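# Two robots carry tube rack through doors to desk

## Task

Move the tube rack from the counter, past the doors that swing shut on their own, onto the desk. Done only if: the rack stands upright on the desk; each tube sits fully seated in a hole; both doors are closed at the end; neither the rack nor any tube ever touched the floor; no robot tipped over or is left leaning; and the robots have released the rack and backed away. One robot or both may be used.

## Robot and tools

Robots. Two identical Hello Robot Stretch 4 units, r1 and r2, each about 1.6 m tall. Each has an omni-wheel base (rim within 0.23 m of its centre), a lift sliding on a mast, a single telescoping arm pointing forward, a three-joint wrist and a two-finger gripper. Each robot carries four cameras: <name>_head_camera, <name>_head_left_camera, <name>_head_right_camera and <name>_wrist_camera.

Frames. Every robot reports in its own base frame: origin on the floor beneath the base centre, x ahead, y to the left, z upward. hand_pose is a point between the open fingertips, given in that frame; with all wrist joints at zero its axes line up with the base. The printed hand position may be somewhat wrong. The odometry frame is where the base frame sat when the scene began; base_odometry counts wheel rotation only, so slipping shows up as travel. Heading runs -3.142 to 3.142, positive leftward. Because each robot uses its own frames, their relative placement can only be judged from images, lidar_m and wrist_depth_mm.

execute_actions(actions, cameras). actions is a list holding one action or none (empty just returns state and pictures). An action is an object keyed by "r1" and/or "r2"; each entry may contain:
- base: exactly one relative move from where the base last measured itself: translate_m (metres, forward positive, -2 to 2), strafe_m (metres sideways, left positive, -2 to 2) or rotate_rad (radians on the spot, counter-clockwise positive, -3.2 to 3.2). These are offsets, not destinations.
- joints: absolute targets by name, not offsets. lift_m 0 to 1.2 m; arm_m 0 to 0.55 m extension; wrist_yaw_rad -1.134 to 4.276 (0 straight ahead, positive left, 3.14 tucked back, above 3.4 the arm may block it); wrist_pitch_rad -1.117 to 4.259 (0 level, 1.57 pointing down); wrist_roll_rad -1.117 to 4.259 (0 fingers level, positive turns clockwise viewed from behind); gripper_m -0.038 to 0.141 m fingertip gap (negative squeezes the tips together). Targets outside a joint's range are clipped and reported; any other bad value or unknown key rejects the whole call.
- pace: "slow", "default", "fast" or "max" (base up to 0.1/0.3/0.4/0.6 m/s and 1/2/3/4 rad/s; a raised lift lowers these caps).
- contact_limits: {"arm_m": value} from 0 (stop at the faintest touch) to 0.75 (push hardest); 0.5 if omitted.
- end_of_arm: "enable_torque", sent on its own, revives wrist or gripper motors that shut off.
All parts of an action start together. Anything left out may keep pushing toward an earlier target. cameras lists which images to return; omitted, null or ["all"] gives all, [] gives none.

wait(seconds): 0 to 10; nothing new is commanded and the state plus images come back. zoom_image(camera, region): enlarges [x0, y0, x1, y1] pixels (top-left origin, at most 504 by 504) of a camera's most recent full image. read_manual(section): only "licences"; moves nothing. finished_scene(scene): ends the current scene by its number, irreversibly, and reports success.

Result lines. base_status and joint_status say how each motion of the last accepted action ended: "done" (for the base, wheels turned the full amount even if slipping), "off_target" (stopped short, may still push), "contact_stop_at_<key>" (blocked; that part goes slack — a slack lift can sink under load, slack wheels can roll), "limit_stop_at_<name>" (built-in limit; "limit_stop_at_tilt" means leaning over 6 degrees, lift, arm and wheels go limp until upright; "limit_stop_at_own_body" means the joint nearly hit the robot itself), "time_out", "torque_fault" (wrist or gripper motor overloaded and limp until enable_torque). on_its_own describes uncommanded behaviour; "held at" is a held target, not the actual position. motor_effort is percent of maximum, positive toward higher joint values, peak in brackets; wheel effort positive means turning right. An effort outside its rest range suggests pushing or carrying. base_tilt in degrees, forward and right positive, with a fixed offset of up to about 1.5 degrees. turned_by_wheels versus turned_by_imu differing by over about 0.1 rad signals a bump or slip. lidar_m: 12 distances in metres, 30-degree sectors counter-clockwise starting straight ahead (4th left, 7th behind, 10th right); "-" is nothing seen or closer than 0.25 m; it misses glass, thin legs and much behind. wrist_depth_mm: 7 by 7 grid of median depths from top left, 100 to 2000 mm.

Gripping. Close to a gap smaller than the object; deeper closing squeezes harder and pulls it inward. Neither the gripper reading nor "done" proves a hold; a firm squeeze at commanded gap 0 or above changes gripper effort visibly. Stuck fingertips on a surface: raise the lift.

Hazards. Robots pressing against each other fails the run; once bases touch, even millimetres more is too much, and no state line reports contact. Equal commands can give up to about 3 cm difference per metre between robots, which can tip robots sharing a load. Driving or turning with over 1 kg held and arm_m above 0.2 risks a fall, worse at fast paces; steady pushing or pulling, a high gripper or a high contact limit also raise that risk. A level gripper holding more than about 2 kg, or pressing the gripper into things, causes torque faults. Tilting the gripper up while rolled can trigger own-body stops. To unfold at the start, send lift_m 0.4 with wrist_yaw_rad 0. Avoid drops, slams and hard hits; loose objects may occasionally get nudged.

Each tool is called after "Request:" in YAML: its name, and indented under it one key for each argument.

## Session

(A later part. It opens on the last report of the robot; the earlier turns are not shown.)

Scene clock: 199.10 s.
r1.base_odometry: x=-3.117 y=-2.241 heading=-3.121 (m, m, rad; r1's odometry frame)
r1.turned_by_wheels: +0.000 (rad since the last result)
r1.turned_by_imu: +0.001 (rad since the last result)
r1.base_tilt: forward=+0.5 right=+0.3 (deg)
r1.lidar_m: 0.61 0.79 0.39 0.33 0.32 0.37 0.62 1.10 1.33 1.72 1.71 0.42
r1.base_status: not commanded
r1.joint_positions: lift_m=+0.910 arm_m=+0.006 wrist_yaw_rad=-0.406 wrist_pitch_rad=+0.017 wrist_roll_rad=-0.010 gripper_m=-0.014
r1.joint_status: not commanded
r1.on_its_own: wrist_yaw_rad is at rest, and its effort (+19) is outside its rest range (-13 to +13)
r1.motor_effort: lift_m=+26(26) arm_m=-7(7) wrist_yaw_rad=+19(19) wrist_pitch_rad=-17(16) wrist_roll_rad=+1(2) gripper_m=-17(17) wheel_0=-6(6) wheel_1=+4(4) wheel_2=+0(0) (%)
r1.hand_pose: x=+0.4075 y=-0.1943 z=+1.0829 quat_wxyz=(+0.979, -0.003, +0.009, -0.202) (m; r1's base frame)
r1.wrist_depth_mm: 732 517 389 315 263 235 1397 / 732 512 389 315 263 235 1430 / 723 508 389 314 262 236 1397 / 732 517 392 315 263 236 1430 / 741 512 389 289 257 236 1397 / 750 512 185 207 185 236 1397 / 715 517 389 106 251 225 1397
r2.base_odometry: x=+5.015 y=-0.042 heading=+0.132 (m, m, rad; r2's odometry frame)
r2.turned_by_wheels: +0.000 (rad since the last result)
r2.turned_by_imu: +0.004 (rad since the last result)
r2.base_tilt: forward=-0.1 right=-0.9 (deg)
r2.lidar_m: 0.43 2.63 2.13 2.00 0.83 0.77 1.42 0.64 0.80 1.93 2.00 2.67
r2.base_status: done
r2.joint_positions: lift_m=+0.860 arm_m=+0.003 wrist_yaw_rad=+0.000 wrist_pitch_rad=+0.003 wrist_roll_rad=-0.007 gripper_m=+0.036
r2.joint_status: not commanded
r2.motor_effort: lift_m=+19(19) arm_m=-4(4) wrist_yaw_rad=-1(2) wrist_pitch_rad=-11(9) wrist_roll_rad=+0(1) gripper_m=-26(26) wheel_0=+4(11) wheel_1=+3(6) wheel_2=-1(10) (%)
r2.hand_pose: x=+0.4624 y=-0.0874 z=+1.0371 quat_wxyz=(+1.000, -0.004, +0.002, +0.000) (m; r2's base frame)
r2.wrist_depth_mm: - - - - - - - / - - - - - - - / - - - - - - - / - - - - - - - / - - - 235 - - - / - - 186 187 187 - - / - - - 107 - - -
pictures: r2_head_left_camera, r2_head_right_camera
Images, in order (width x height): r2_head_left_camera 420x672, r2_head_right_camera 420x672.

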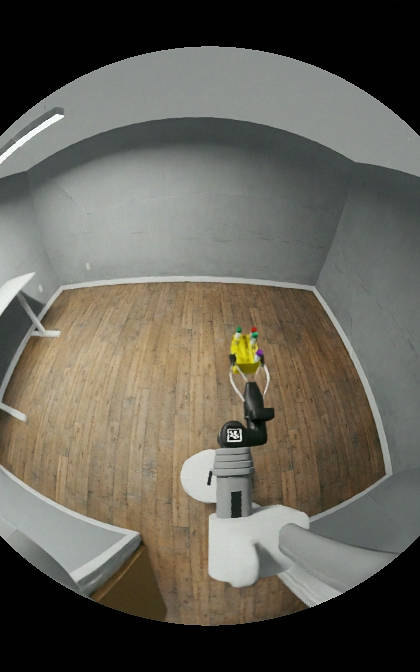

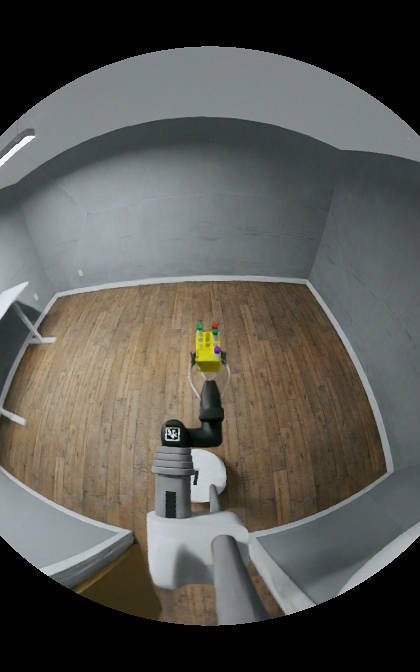

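Request:
execute_actions:
  actions:
    - {"r1":{"joints":{"gripper_m":0.08}},"r2":{"base":{"rotate_rad":1.15},"pace":"slow"}}
  cameras: []

Request:
execute_actions:
  actions:
    - {"r1":{"base":{"translate_m":-0.12},"pace":"slow"},"r2":{"base":{"translate_m":0.9}}}
  cameras: ["r2_head_camera","r2_wrist_camera","r1_head_right_camera"]

Scene clock: 203.07 s.
r1.base_odometry: x=-3.117 y=-2.242 heading=-3.121 (m, m, rad; r1's odometry frame)
r1.turned_by_wheels: +0.000 (rad since the last result)
r1.turned_by_imu: +0.001 (rad since the last result)
r1.base_tilt: forward=+0.4 right=+0.2 (deg)
r1.lidar_m: 0.96 0.77 0.39 0.32 0.31 0.37 0.60 1.10 1.34 1.73 1.73 0.90
r1.base_status: not commanded
r1.joint_positions: lift_m=+0.910 arm_m=+0.006 wrist_yaw_rad=-0.400 wrist_pitch_rad=+0.014 wrist_roll_rad=-0.010 gripper_m=+0.080
r1.joint_status: all done
r1.motor_effort: lift_m=+26(26) arm_m=-6(7) wrist_yaw_rad=+1(29) wrist_pitch_rad=-8(17) wrist_roll_rad=+0(1) gripper_m=-1(17) wheel_0=-3(6) wheel_1=+4(4) wheel_2=-1(1) (%)
r1.hand_pose: x=+0.4085 y=-0.1929 z=+1.0838 quat_wxyz=(+0.980, -0.003, +0.008, -0.199) (m; r1's base frame)
r1.wrist_depth_mm: 798 778 768 759 759 1499 1397 / 778 788 778 759 759 1499 1397 / 788 778 768 768 741 1576 1397 / 798 788 778 750 750 1499 1336 / 798 778 768 778 750 1499 1366 / 820 778 198 750 198 1537 1336 / 809 788 768 106 759 750 1366
r2.base_odometry: x=+5.015 y=-0.042 heading=+1.281 (m, m, rad; r2's odometry frame)
r2.turned_by_wheels: +1.149 (rad since the last result)
r2.turned_by_imu: +1.151 (rad since the last result)
r2.base_tilt: forward=-0.1 right=-0.8 (deg)
r2.lidar_m: 0.44 1.83 0.77 0.82 1.02 0.64 0.88 1.96 2.08 2.60 2.54 2.70
r2.base_status: done
r2.joint_positions: lift_m=+0.860 arm_m=+0.003 wrist_yaw_rad=+0.000 wrist_pitch_rad=+0.003 wrist_roll_rad=-0.007 gripper_m=+0.036
r2.joint_status: not commanded
r2.motor_effort: lift_m=+19(19) arm_m=-4(4) wrist_yaw_rad=-1(1) wrist_pitch_rad=-12(12) wrist_roll_rad=+0(1) gripper_m=-24(26) wheel_0=-5(5) wheel_1=-5(8) wheel_2=-5(8) (%)
r2.hand_pose: x=+0.4623 y=-0.0874 z=+1.0371 quat_wxyz=(+1.000, -0.004, +0.002, +0.000) (m; r2's base frame)
r2.wrist_depth_mm: - - - - - - - / - - - - - - - / - - - - - - - / - - - - - - - / - - - 236 - - - / - - 187 187 187 - - / - - - 107 - - -
pictures: none
No camera images: the call's "cameras" was empty. Leave "cameras" out to get every camera's image.

Scene clock: 207.53 s.
r1.base_odometry: x=-2.997 y=-2.239 heading=-3.122 (m, m, rad; r1's odometry frame)
r1.turned_by_wheels: +0.000 (rad since the last result)
r1.turned_by_imu: +0.000 (rad since the last result)
r1.base_tilt: forward=+0.5 right=+0.3 (deg)
r1.lidar_m: 1.20 0.72 0.36 0.28 0.28 0.34 0.54 0.99 1.19 1.78 1.76 1.44
r1.base_status: done
r1.joint_positions: lift_m=+0.910 arm_m=+0.006 wrist_yaw_rad=-0.400 wrist_pitch_rad=+0.014 wrist_roll_rad=-0.010 gripper_m=+0.080
r1.joint_status: not commanded
r1.motor_effort: lift_m=+25(25) arm_m=-6(6) wrist_yaw_rad=+0(3) wrist_pitch_rad=-7(7) wrist_roll_rad=+2(2) gripper_m=+1(3) wheel_0=-3(5) wheel_1=-5(5) wheel_2=+3(6) (%)
r1.hand_pose: x=+0.4085 y=-0.1929 z=+1.0838 quat_wxyz=(+0.980, -0.003, +0.008, -0.199) (m; r1's base frame)
r1.wrist_depth_mm: 866 1008 1182 1397 1863 1661 1430 / 891 1008 1205 1430 1808 1661 1397 / 904 1025 1205 1430 1808 1661 1430 / 891 1025 1182 1430 1808 1661 1430 / 891 1042 1205 1499 1808 1618 1397 / 904 1008 198 1430 198 1576 1397 / 931 991 1182 107 1863 1537 1464
r2.base_odometry: x=+5.272 y=+0.820 heading=+1.281 (m, m, rad; r2's odometry frame)
r2.turned_by_wheels: +0.000 (rad since the last result)
r2.turned_by_imu: +0.002 (rad since the last result)
r2.base_tilt: forward=-0.1 right=-0.8 (deg)
r2.lidar_m: 0.44 1.17 1.28 0.99 0.96 1.12 1.48 2.76 2.90 2.20 2.13 1.60
r2.base_status: done
r2.joint_positions: lift_m=+0.860 arm_m=+0.003 wrist_yaw_rad=+0.000 wrist_pitch_rad=+0.003 wrist_roll_rad=-0.007 gripper_m=+0.036
r2.joint_status: not commanded
r2.motor_effort: lift_m=+19(19) arm_m=-4(4) wrist_yaw_rad=-1(2) wrist_pitch_rad=-9(9) wrist_roll_rad=+1(1) gripper_m=-26(23) wheel_0=+3(9) wheel_1=+3(9) wheel_2=-3(13) (%)
r2.hand_pose: x=+0.4623 y=-0.0874 z=+1.0371 quat_wxyz=(+1.000, -0.004, +0.002, +0.000) (m; r2's base frame)
r2.wrist_depth_mm: 1499 1661 1808 - - - 1983 / 1537 1708 1863 - - - 1921 / 1576 1756 1921 - - - 1983 / 1499 1661 1808 1983 - - 1983 / 1537 1708 1078 235 - - 1921 / 1576 1618 187 187 187 - 1983 / 1618 1756 1756 107 - - 1921
pictures: r1_head_right_camera, r2_head_camera, r2_wrist_camera
camera_calibration (this result's frames):
r2_wrist_camera: T_world_to_cam=[[-0.00507669, -0.999856, 0.0161963, -0.105362], [-0.0278691, -0.0160488, -0.999483, 1.09951], [0.999599, -0.00552544, -0.0277836, -0.207586], [0, 0, 0, 1]] pos_world=[0.237611, -0.088848, 1.09488]
Images, in order (width x height): r1_head_right_camera 420x672, r2_head_camera 420x560, r2_wrist_camera 616x392.

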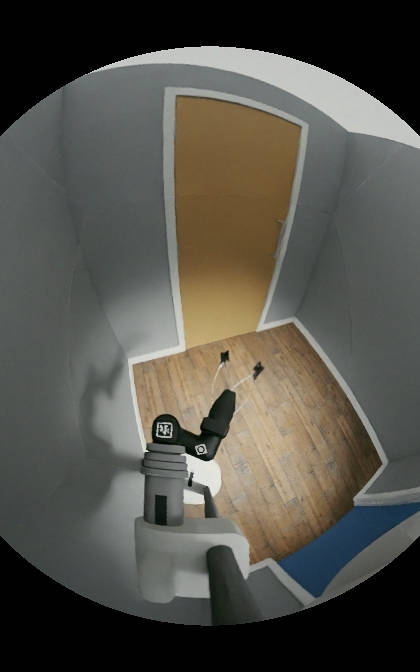

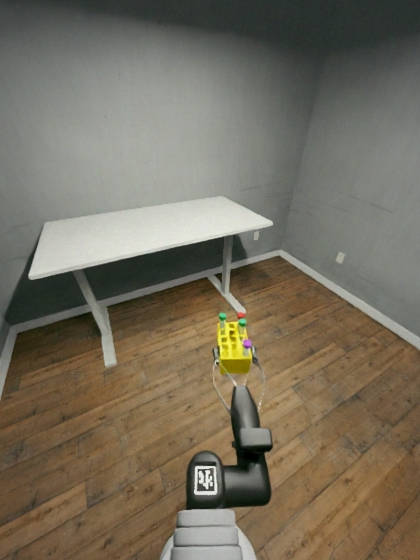

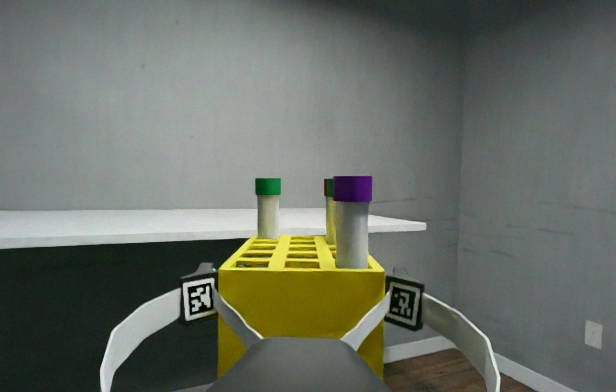

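Request:
execute_actions:
  actions:
    - {"r2":{"base":{"rotate_rad":0.42},"joints":{"lift_m":0.93},"pace":"slow"}}
  cameras: []

Request:
execute_actions:
  actions:
    - {"r2":{"base":{"translate_m":0.65},"joints":{"arm_m":0.3}}}
  cameras: ["r2_head_camera","r2_wrist_camera"]

Scene clock: 210.87 s.
r1.base_odometry: x=-2.997 y=-2.239 heading=-3.122 (m, m, rad; r1's odometry frame)
r1.turned_by_wheels: +0.000 (rad since the last result)
r1.turned_by_imu: +0.001 (rad since the last result)
r1.base_tilt: forward=+0.4 right=+0.3 (deg)
r1.lidar_m: 1.19 0.68 0.37 0.30 0.28 0.33 0.55 0.98 1.21 1.77 1.76 1.48
r1.base_status: not commanded
r1.joint_positions: lift_m=+0.910 arm_m=+0.006 wrist_yaw_rad=-0.400 wrist_pitch_rad=+0.014 wrist_roll_rad=-0.010 gripper_m=+0.080
r1.joint_status: not commanded
r1.motor_effort: lift_m=+26(25) arm_m=-5(6) wrist_yaw_rad=+2(3) wrist_pitch_rad=-7(8) wrist_roll_rad=-1(1) gripper_m=-5(2) wheel_0=-3(3) wheel_1=-5(5) wheel_2=+3(3) (%)
r1.hand_pose: x=+0.4085 y=-0.1929 z=+1.0838 quat_wxyz=(+0.980, -0.003, +0.008, -0.199) (m; r1's base frame)
r1.wrist_depth_mm: 878 1025 1205 1430 1808 1618 1430 / 904 1025 1205 1464 1808 1661 1464 / 891 1008 1229 1430 1808 1661 1430 / 891 1025 1182 1397 1863 1708 1430 / 904 1042 1182 1430 1756 1618 1397 / 891 1008 199 1430 198 1576 1430 / 917 991 1205 106 1863 1576 1464
r2.base_odometry: x=+5.272 y=+0.820 heading=+1.700 (m, m, rad; r2's odometry frame)
r2.turned_by_wheels: +0.419 (rad since the last result)
r2.turned_by_imu: +0.420 (rad since the last result)
r2.base_tilt: forward=-0.1 right=-0.8 (deg)
r2.lidar_m: 0.43 1.23 1.03 0.95 0.98 1.45 2.77 2.86 2.28 2.15 2.21 1.28
r2.base_status: done
r2.joint_positions: lift_m=+0.930 arm_m=+0.003 wrist_yaw_rad=+0.000 wrist_pitch_rad=+0.003 wrist_roll_rad=-0.007 gripper_m=+0.036
r2.joint_status: all done
r2.motor_effort: lift_m=+20(18) arm_m=-4(4) wrist_yaw_rad=-1(1) wrist_pitch_rad=-11(10) wrist_roll_rad=+1(1) gripper_m=-23(24) wheel_0=-4(8) wheel_1=-4(6) wheel_2=-3(9) (%)
r2.hand_pose: x=+0.4623 y=-0.0874 z=+1.1070 quat_wxyz=(+1.000, -0.004, +0.002, +0.000) (m; r2's base frame)
r2.wrist_depth_mm: 1618 1756 1708 1808 1808 1808 1863 / 1618 1756 1808 1808 1808 1808 1808 / 1618 1756 1808 1808 1808 1808 1808 / 1661 1808 1808 1863 1808 1808 1808 / 1618 1808 1118 235 1182 1464 1255 / 1661 1808 186 187 187 1863 1921 / 1618 1808 1366 107 1863 1808 1921
pictures: none
No camera images: the call's "cameras" was empty. Leave "cameras" out to get every camera's image.

Scene clock: 214.53 s.
r1.base_odometry: x=-2.997 y=-2.239 heading=-3.122 (m, m, rad; r1's odometry frame)
r1.turned_by_wheels: +0.000 (rad since the last result)
r1.turned_by_imu: +0.001 (rad since the last result)
r1.base_tilt: forward=+0.4 right=+0.2 (deg)
r1.lidar_m: 1.18 0.67 0.36 0.28 0.28 0.33 0.53 0.99 1.20 1.78 1.76 1.47
r1.base_status: not commanded
r1.joint_positions: lift_m=+0.910 arm_m=+0.006 wrist_yaw_rad=-0.400 wrist_pitch_rad=+0.014 wrist_roll_rad=-0.010 gripper_m=+0.080
r1.joint_status: not commanded
r1.motor_effort: lift_m=+25(26) arm_m=-6(6) wrist_yaw_rad=+1(1) wrist_pitch_rad=-7(7) wrist_roll_rad=+2(1) gripper_m=-4(1) wheel_0=-3(3) wheel_1=-5(5) wheel_2=+3(3) (%)
r1.hand_pose: x=+0.4085 y=-0.1929 z=+1.0838 quat_wxyz=(+0.980, -0.003, +0.008, -0.199) (m; r1's base frame)
r1.wrist_depth_mm: 878 1008 1205 1464 1808 1708 1464 / 904 1025 1205 1464 1756 1618 1397 / 904 1042 1182 1499 1808 1708 1430 / 891 1025 1182 1366 1756 1618 1430 / 878 1025 1182 1430 1808 1708 1430 / 917 1025 198 1430 199 1618 1430 / 917 991 1182 106 1863 1537 1397
r2.base_odometry: x=+5.188 y=+1.465 heading=+1.701 (m, m, rad; r2's odometry frame)
r2.turned_by_wheels: +0.001 (rad since the last result)
r2.turned_by_imu: +0.002 (rad since the last result)
r2.base_tilt: forward=-0.2 right=-0.8 (deg)
r2.lidar_m: 0.55 0.57 1.05 0.96 1.03 1.45 3.47 3.16 2.24 2.12 0.83 0.58
r2.base_status: done
r2.joint_positions: lift_m=+0.930 arm_m=+0.299 wrist_yaw_rad=+0.000 wrist_pitch_rad=+0.003 wrist_roll_rad=-0.007 gripper_m=+0.036
r2.joint_status: all done
r2.motor_effort: lift_m=+20(20) arm_m=+5(7) wrist_yaw_rad=-1(1) wrist_pitch_rad=-9(11) wrist_roll_rad=+1(1) gripper_m=-26(25) wheel_0=+4(11) wheel_1=+3(8) wheel_2=+0(12) (%)
r2.hand_pose: x=+0.7585 y=-0.0874 z=+1.1070 quat_wxyz=(+1.000, -0.004, +0.002, +0.000) (m; r2's base frame)
r2.wrist_depth_mm: 798 809 831 820 820 820 831 / 809 820 820 820 831 842 831 / 820 820 809 831 842 831 831 / 820 820 831 831 842 842 854 / 820 831 820 236 831 842 854 / 597 554 187 187 187 654 661 / 418 402 382 107 415 418 445
pictures: r2_head_camera, r2_wrist_camera
camera_calibration (this result's frames):
r2_wrist_camera: T_world_to_cam=[[-0.00510187, -0.999856, 0.0161946, -0.104977], [-0.0277179, -0.0160472, -0.999487, 1.17758], [0.999603, -0.00554813, -0.027632, -0.501816], [0, 0, 0, 1]] pos_world=[0.533721, -0.0888495, 1.16481]
Images, in order (width x height): r2_head_camera 420x560, r2_wrist_camera 616x392.

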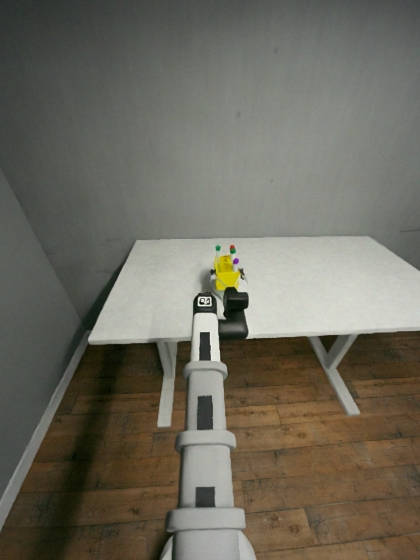

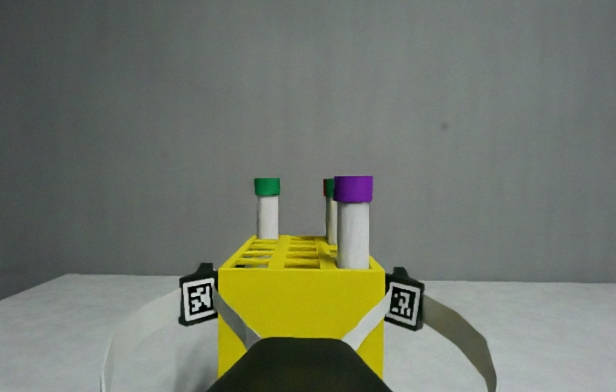

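Request:
execute_actions:
  actions:
    - {"r2":{"joints":{"lift_m":0.835},"pace":"slow"}}
  cameras: []

Request:
execute_actions:
  actions:
    - {"r2":{"joints":{"gripper_m":0.14}}}
  cameras: []

Request:
execute_actions:
  actions:
    - {"r2":{"base":{"translate_m":-0.3},"joints":{"arm_m":0.01}}}
  cameras: ["r2_wrist_camera","r1_head_right_camera"]

Scene clock: 218.67 s.
r1.base_odometry: x=-2.997 y=-2.239 heading=-3.122 (m, m, rad; r1's odometry frame)
r1.turned_by_wheels: +0.000 (rad since the last result)
r1.turned_by_imu: +0.001 (rad since the last result)
r1.base_tilt: forward=+0.4 right=+0.2 (deg)
r1.lidar_m: 1.20 0.69 0.37 0.29 0.28 0.33 0.53 0.99 1.21 1.77 1.76 1.45
r1.base_status: not commanded
r1.joint_positions: lift_m=+0.910 arm_m=+0.006 wrist_yaw_rad=-0.400 wrist_pitch_rad=+0.014 wrist_roll_rad=-0.010 gripper_m=+0.080
r1.joint_status: not commanded
r1.motor_effort: lift_m=+25(26) arm_m=-6(6) wrist_yaw_rad=+1(2) wrist_pitch_rad=-7(7) wrist_roll_rad=-1(2) gripper_m=-2(4) wheel_0=-3(3) wheel_1=-5(5) wheel_2=+3(3) (%)
r1.hand_pose: x=+0.4085 y=-0.1929 z=+1.0838 quat_wxyz=(+0.980, -0.003, +0.008, -0.199) (m; r1's base frame)
r1.wrist_depth_mm: 878 1025 1182 1397 1756 1618 1397 / 891 1025 1205 1464 1808 1618 1430 / 891 1008 1182 1430 1808 1708 1397 / 891 1008 1205 1430 1863 1708 1430 / 891 1042 1205 1464 1756 1576 1366 / 904 1008 198 1430 198 1576 1430 / 917 1008 1229 107 1863 1537 1366
r2.base_odometry: x=+5.188 y=+1.465 heading=+1.701 (m, m, rad; r2's odometry frame)
r2.turned_by_wheels: +0.000 (rad since the last result)
r2.turned_by_imu: +0.001 (rad since the last result)
r2.base_tilt: forward=-0.1 right=-0.8 (deg)
r2.lidar_m: 0.54 0.58 1.05 0.97 1.02 1.46 3.48 3.17 2.27 2.14 0.83 0.61
r2.base_status: not commanded
r2.joint_positions: lift_m=+0.835 arm_m=+0.299 wrist_yaw_rad=+0.000 wrist_pitch_rad=-0.002 wrist_roll_rad=-0.007 gripper_m=+0.036
r2.joint_status: all done
r2.motor_effort: lift_m=+13(19) arm_m=+5(5) wrist_yaw_rad=+0(1) wrist_pitch_rad=+5(8) wrist_roll_rad=+0(1) gripper_m=-25(26) wheel_0=+4(3) wheel_1=+3(3) wheel_2=+0(0) (%)
r2.hand_pose: x=+0.7585 y=-0.0874 z=+1.0142 quat_wxyz=(+1.000, -0.003, -0.001, +0.000) (m; r2's base frame)
r2.wrist_depth_mm: 809 820 809 820 820 831 831 / 809 809 820 820 831 831 842 / 820 809 820 831 831 842 842 / 809 820 831 831 831 831 842 / 609 627 640 233 591 715 732 / 342 322 187 187 187 375 379 / 238 229 218 107 237 239 256
pictures: none
No camera images: the call's "cameras" was empty. Leave "cameras" out to get every camera's image.

Scene clock: 220.70 s.
r1.base_odometry: x=-2.997 y=-2.239 heading=-3.122 (m, m, rad; r1's odometry frame)
r1.turned_by_wheels: +0.000 (rad since the last result)
r1.turned_by_imu: +0.000 (rad since the last result)
r1.base_tilt: forward=+0.3 right=+0.3 (deg)
r1.lidar_m: 1.20 0.71 0.35 0.29 0.29 0.33 0.53 0.99 1.20 1.78 1.76 1.46
r1.base_status: not commanded
r1.joint_positions: lift_m=+0.910 arm_m=+0.006 wrist_yaw_rad=-0.400 wrist_pitch_rad=+0.014 wrist_roll_rad=-0.010 gripper_m=+0.080
r1.joint_status: not commanded
r1.motor_effort: lift_m=+26(26) arm_m=-5(6) wrist_yaw_rad=+2(1) wrist_pitch_rad=-7(7) wrist_roll_rad=-1(1) gripper_m=-4(1) wheel_0=-4(3) wheel_1=-4(5) wheel_2=+3(3) (%)
r1.hand_pose: x=+0.4085 y=-0.1929 z=+1.0838 quat_wxyz=(+0.980, -0.003, +0.008, -0.199) (m; r1's base frame)
r1.wrist_depth_mm: 878 1025 1182 1397 1808 1618 1430 / 878 1042 1205 1430 1808 1661 1499 / 917 1025 1182 1464 1921 1708 1430 / 891 1042 1205 1397 1808 1618 1397 / 891 1025 1205 1464 1808 1661 1430 / 904 1008 198 1464 199 1576 1397 / 917 1008 1182 107 1863 1618 1397
r2.base_odometry: x=+5.188 y=+1.465 heading=+1.701 (m, m, rad; r2's odometry frame)
r2.turned_by_wheels: +0.000 (rad since the last result)
r2.turned_by_imu: +0.001 (rad since the last result)
r2.base_tilt: forward=-0.1 right=-0.8 (deg)
r2.lidar_m: 0.55 0.57 1.04 0.97 1.03 1.47 3.47 3.18 2.24 2.13 0.82 0.59
r2.base_status: not commanded
r2.joint_positions: lift_m=+0.835 arm_m=+0.299 wrist_yaw_rad=+0.000 wrist_pitch_rad=+0.002 wrist_roll_rad=-0.007 gripper_m=+0.140
r2.joint_status: all done
r2.motor_effort: lift_m=+15(15) arm_m=+5(5) wrist_yaw_rad=-1(3) wrist_pitch_rad=-7(8) wrist_roll_rad=+0(1) gripper_m=+0(27) wheel_0=+4(4) wheel_1=+3(3) wheel_2=+0(0) (%)
r2.hand_pose: x=+0.7585 y=-0.0874 z=+1.0129 quat_wxyz=(+1.000, -0.003, +0.001, +0.000) (m; r2's base frame)
r2.wrist_depth_mm: 798 809 809 820 820 831 842 / 809 809 809 809 831 831 831 / 809 820 820 820 831 831 831 / 820 820 831 293 842 831 842 / 574 591 304 219 647 668 683 / 330 286 202 209 298 304 366 / 231 233 211 107 243 244 248
pictures: none
No camera images: the call's "cameras" was empty. Leave "cameras" out to get every camera's image.

Scene clock: 223.17 s.
r1.base_odometry: x=-2.997 y=-2.239 heading=-3.122 (m, m, rad; r1's odometry frame)
r1.turned_by_wheels: +0.000 (rad since the last result)
r1.turned_by_imu: +0.000 (rad since the last result)
r1.base_tilt: forward=+0.5 right=+0.3 (deg)
r1.lidar_m: 1.21 0.70 0.36 0.29 0.28 0.33 0.53 1.00 1.19 1.78 1.76 1.45
r1.base_status: not commanded
r1.joint_positions: lift_m=+0.910 arm_m=+0.006 wrist_yaw_rad=-0.400 wrist_pitch_rad=+0.014 wrist_roll_rad=-0.010 gripper_m=+0.080
r1.joint_status: not commanded
r1.motor_effort: lift_m=+25(25) arm_m=-5(5) wrist_yaw_rad=+1(1) wrist_pitch_rad=-8(8) wrist_roll_rad=+0(1) gripper_m=-3(2) wheel_0=-3(3) wheel_1=-5(5) wheel_2=+3(3) (%)
r1.hand_pose: x=+0.4085 y=-0.1929 z=+1.0838 quat_wxyz=(+0.980, -0.003, +0.008, -0.199) (m; r1's base frame)
r1.wrist_depth_mm: 878 1025 1182 1397 1756 1708 1430 / 878 1008 1160 1464 1863 1661 1430 / 904 1025 1182 1464 1808 1661 1430 / 891 1025 1205 1430 1863 1661 1430 / 904 991 1182 1464 1863 1618 1430 / 904 1008 198 1464 198 1618 1430 / 904 1008 1182 106 1808 1576 1336
r2.base_odometry: x=+5.227 y=+1.168 heading=+1.701 (m, m, rad; r2's odometry frame)
r2.turned_by_wheels: +0.000 (rad since the last result)
r2.turned_by_imu: +0.000 (rad since the last result)
r2.base_tilt: forward=-0.1 right=-0.8 (deg)
r2.lidar_m: 0.84 0.88 1.02 0.97 0.99 1.44 3.15 3.17 2.27 2.13 1.29 0.90
r2.base_status: done
r2.joint_positions: lift_m=+0.835 arm_m=+0.011 wrist_yaw_rad=+0.000 wrist_pitch_rad=+0.002 wrist_roll_rad=-0.007 gripper_m=+0.140
r2.joint_status: all done
r2.motor_effort: lift_m=+15(15) arm_m=-5(7) wrist_yaw_rad=-2(2) wrist_pitch_rad=-8(6) wrist_roll_rad=+0(0) gripper_m=+2(1) wheel_0=-4(11) wheel_1=-2(7) wheel_2=+3(12) (%)
r2.hand_pose: x=+0.4704 y=-0.0874 z=+1.0128 quat_wxyz=(+1.000, -0.004, +0.001, +0.000) (m; r2's base frame)
r2.wrist_depth_mm: 1397 1430 1430 1464 1430 1430 1464 / 1430 1430 1430 1464 1430 1464 1430 / 1397 1397 1430 1397 1430 1464 1464 / 1397 1430 1430 1430 1430 1464 1499 / 1430 715 741 768 798 820 866 / 1430 1430 1430 1464 1464 1499 1499 / 1397 1430 1464 107 1464 1499 1499
pictures: r1_head_right_camera, r2_wrist_camera
camera_calibration (this result's frames):
r2_wrist_camera: T_world_to_cam=[[-0.00527246, -0.999857, 0.0160833, -0.104772], [-0.0265526, -0.0159379, -0.99952, 1.07488], [0.999634, -0.00569699, -0.0264648, -0.217627], [0, 0, 0, 1]] pos_world=[0.245536, -0.0888652, 1.07029]
Images, in order (width x height): r1_head_right_camera 420x672, r2_wrist_camera 616x392.

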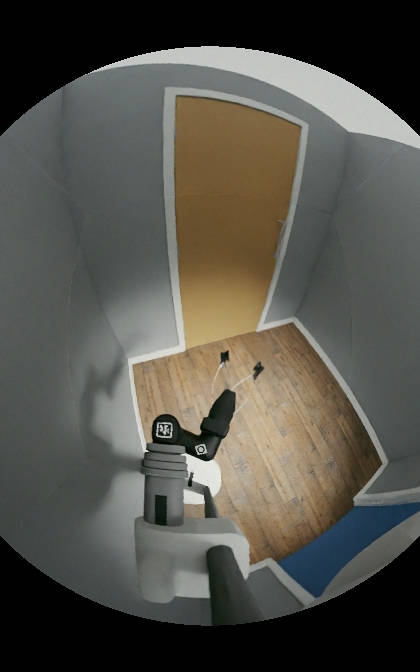

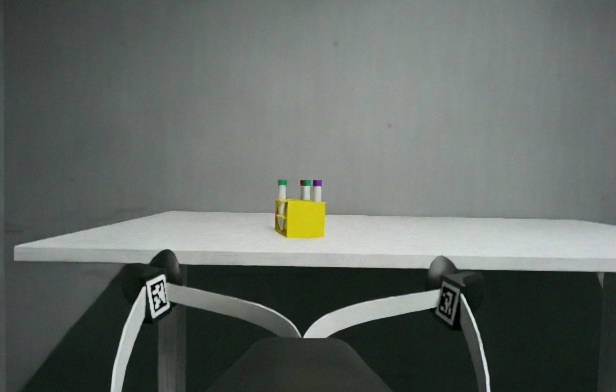

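Request:
finished_scene:
  scene: 1

The scene is finished: the task was done.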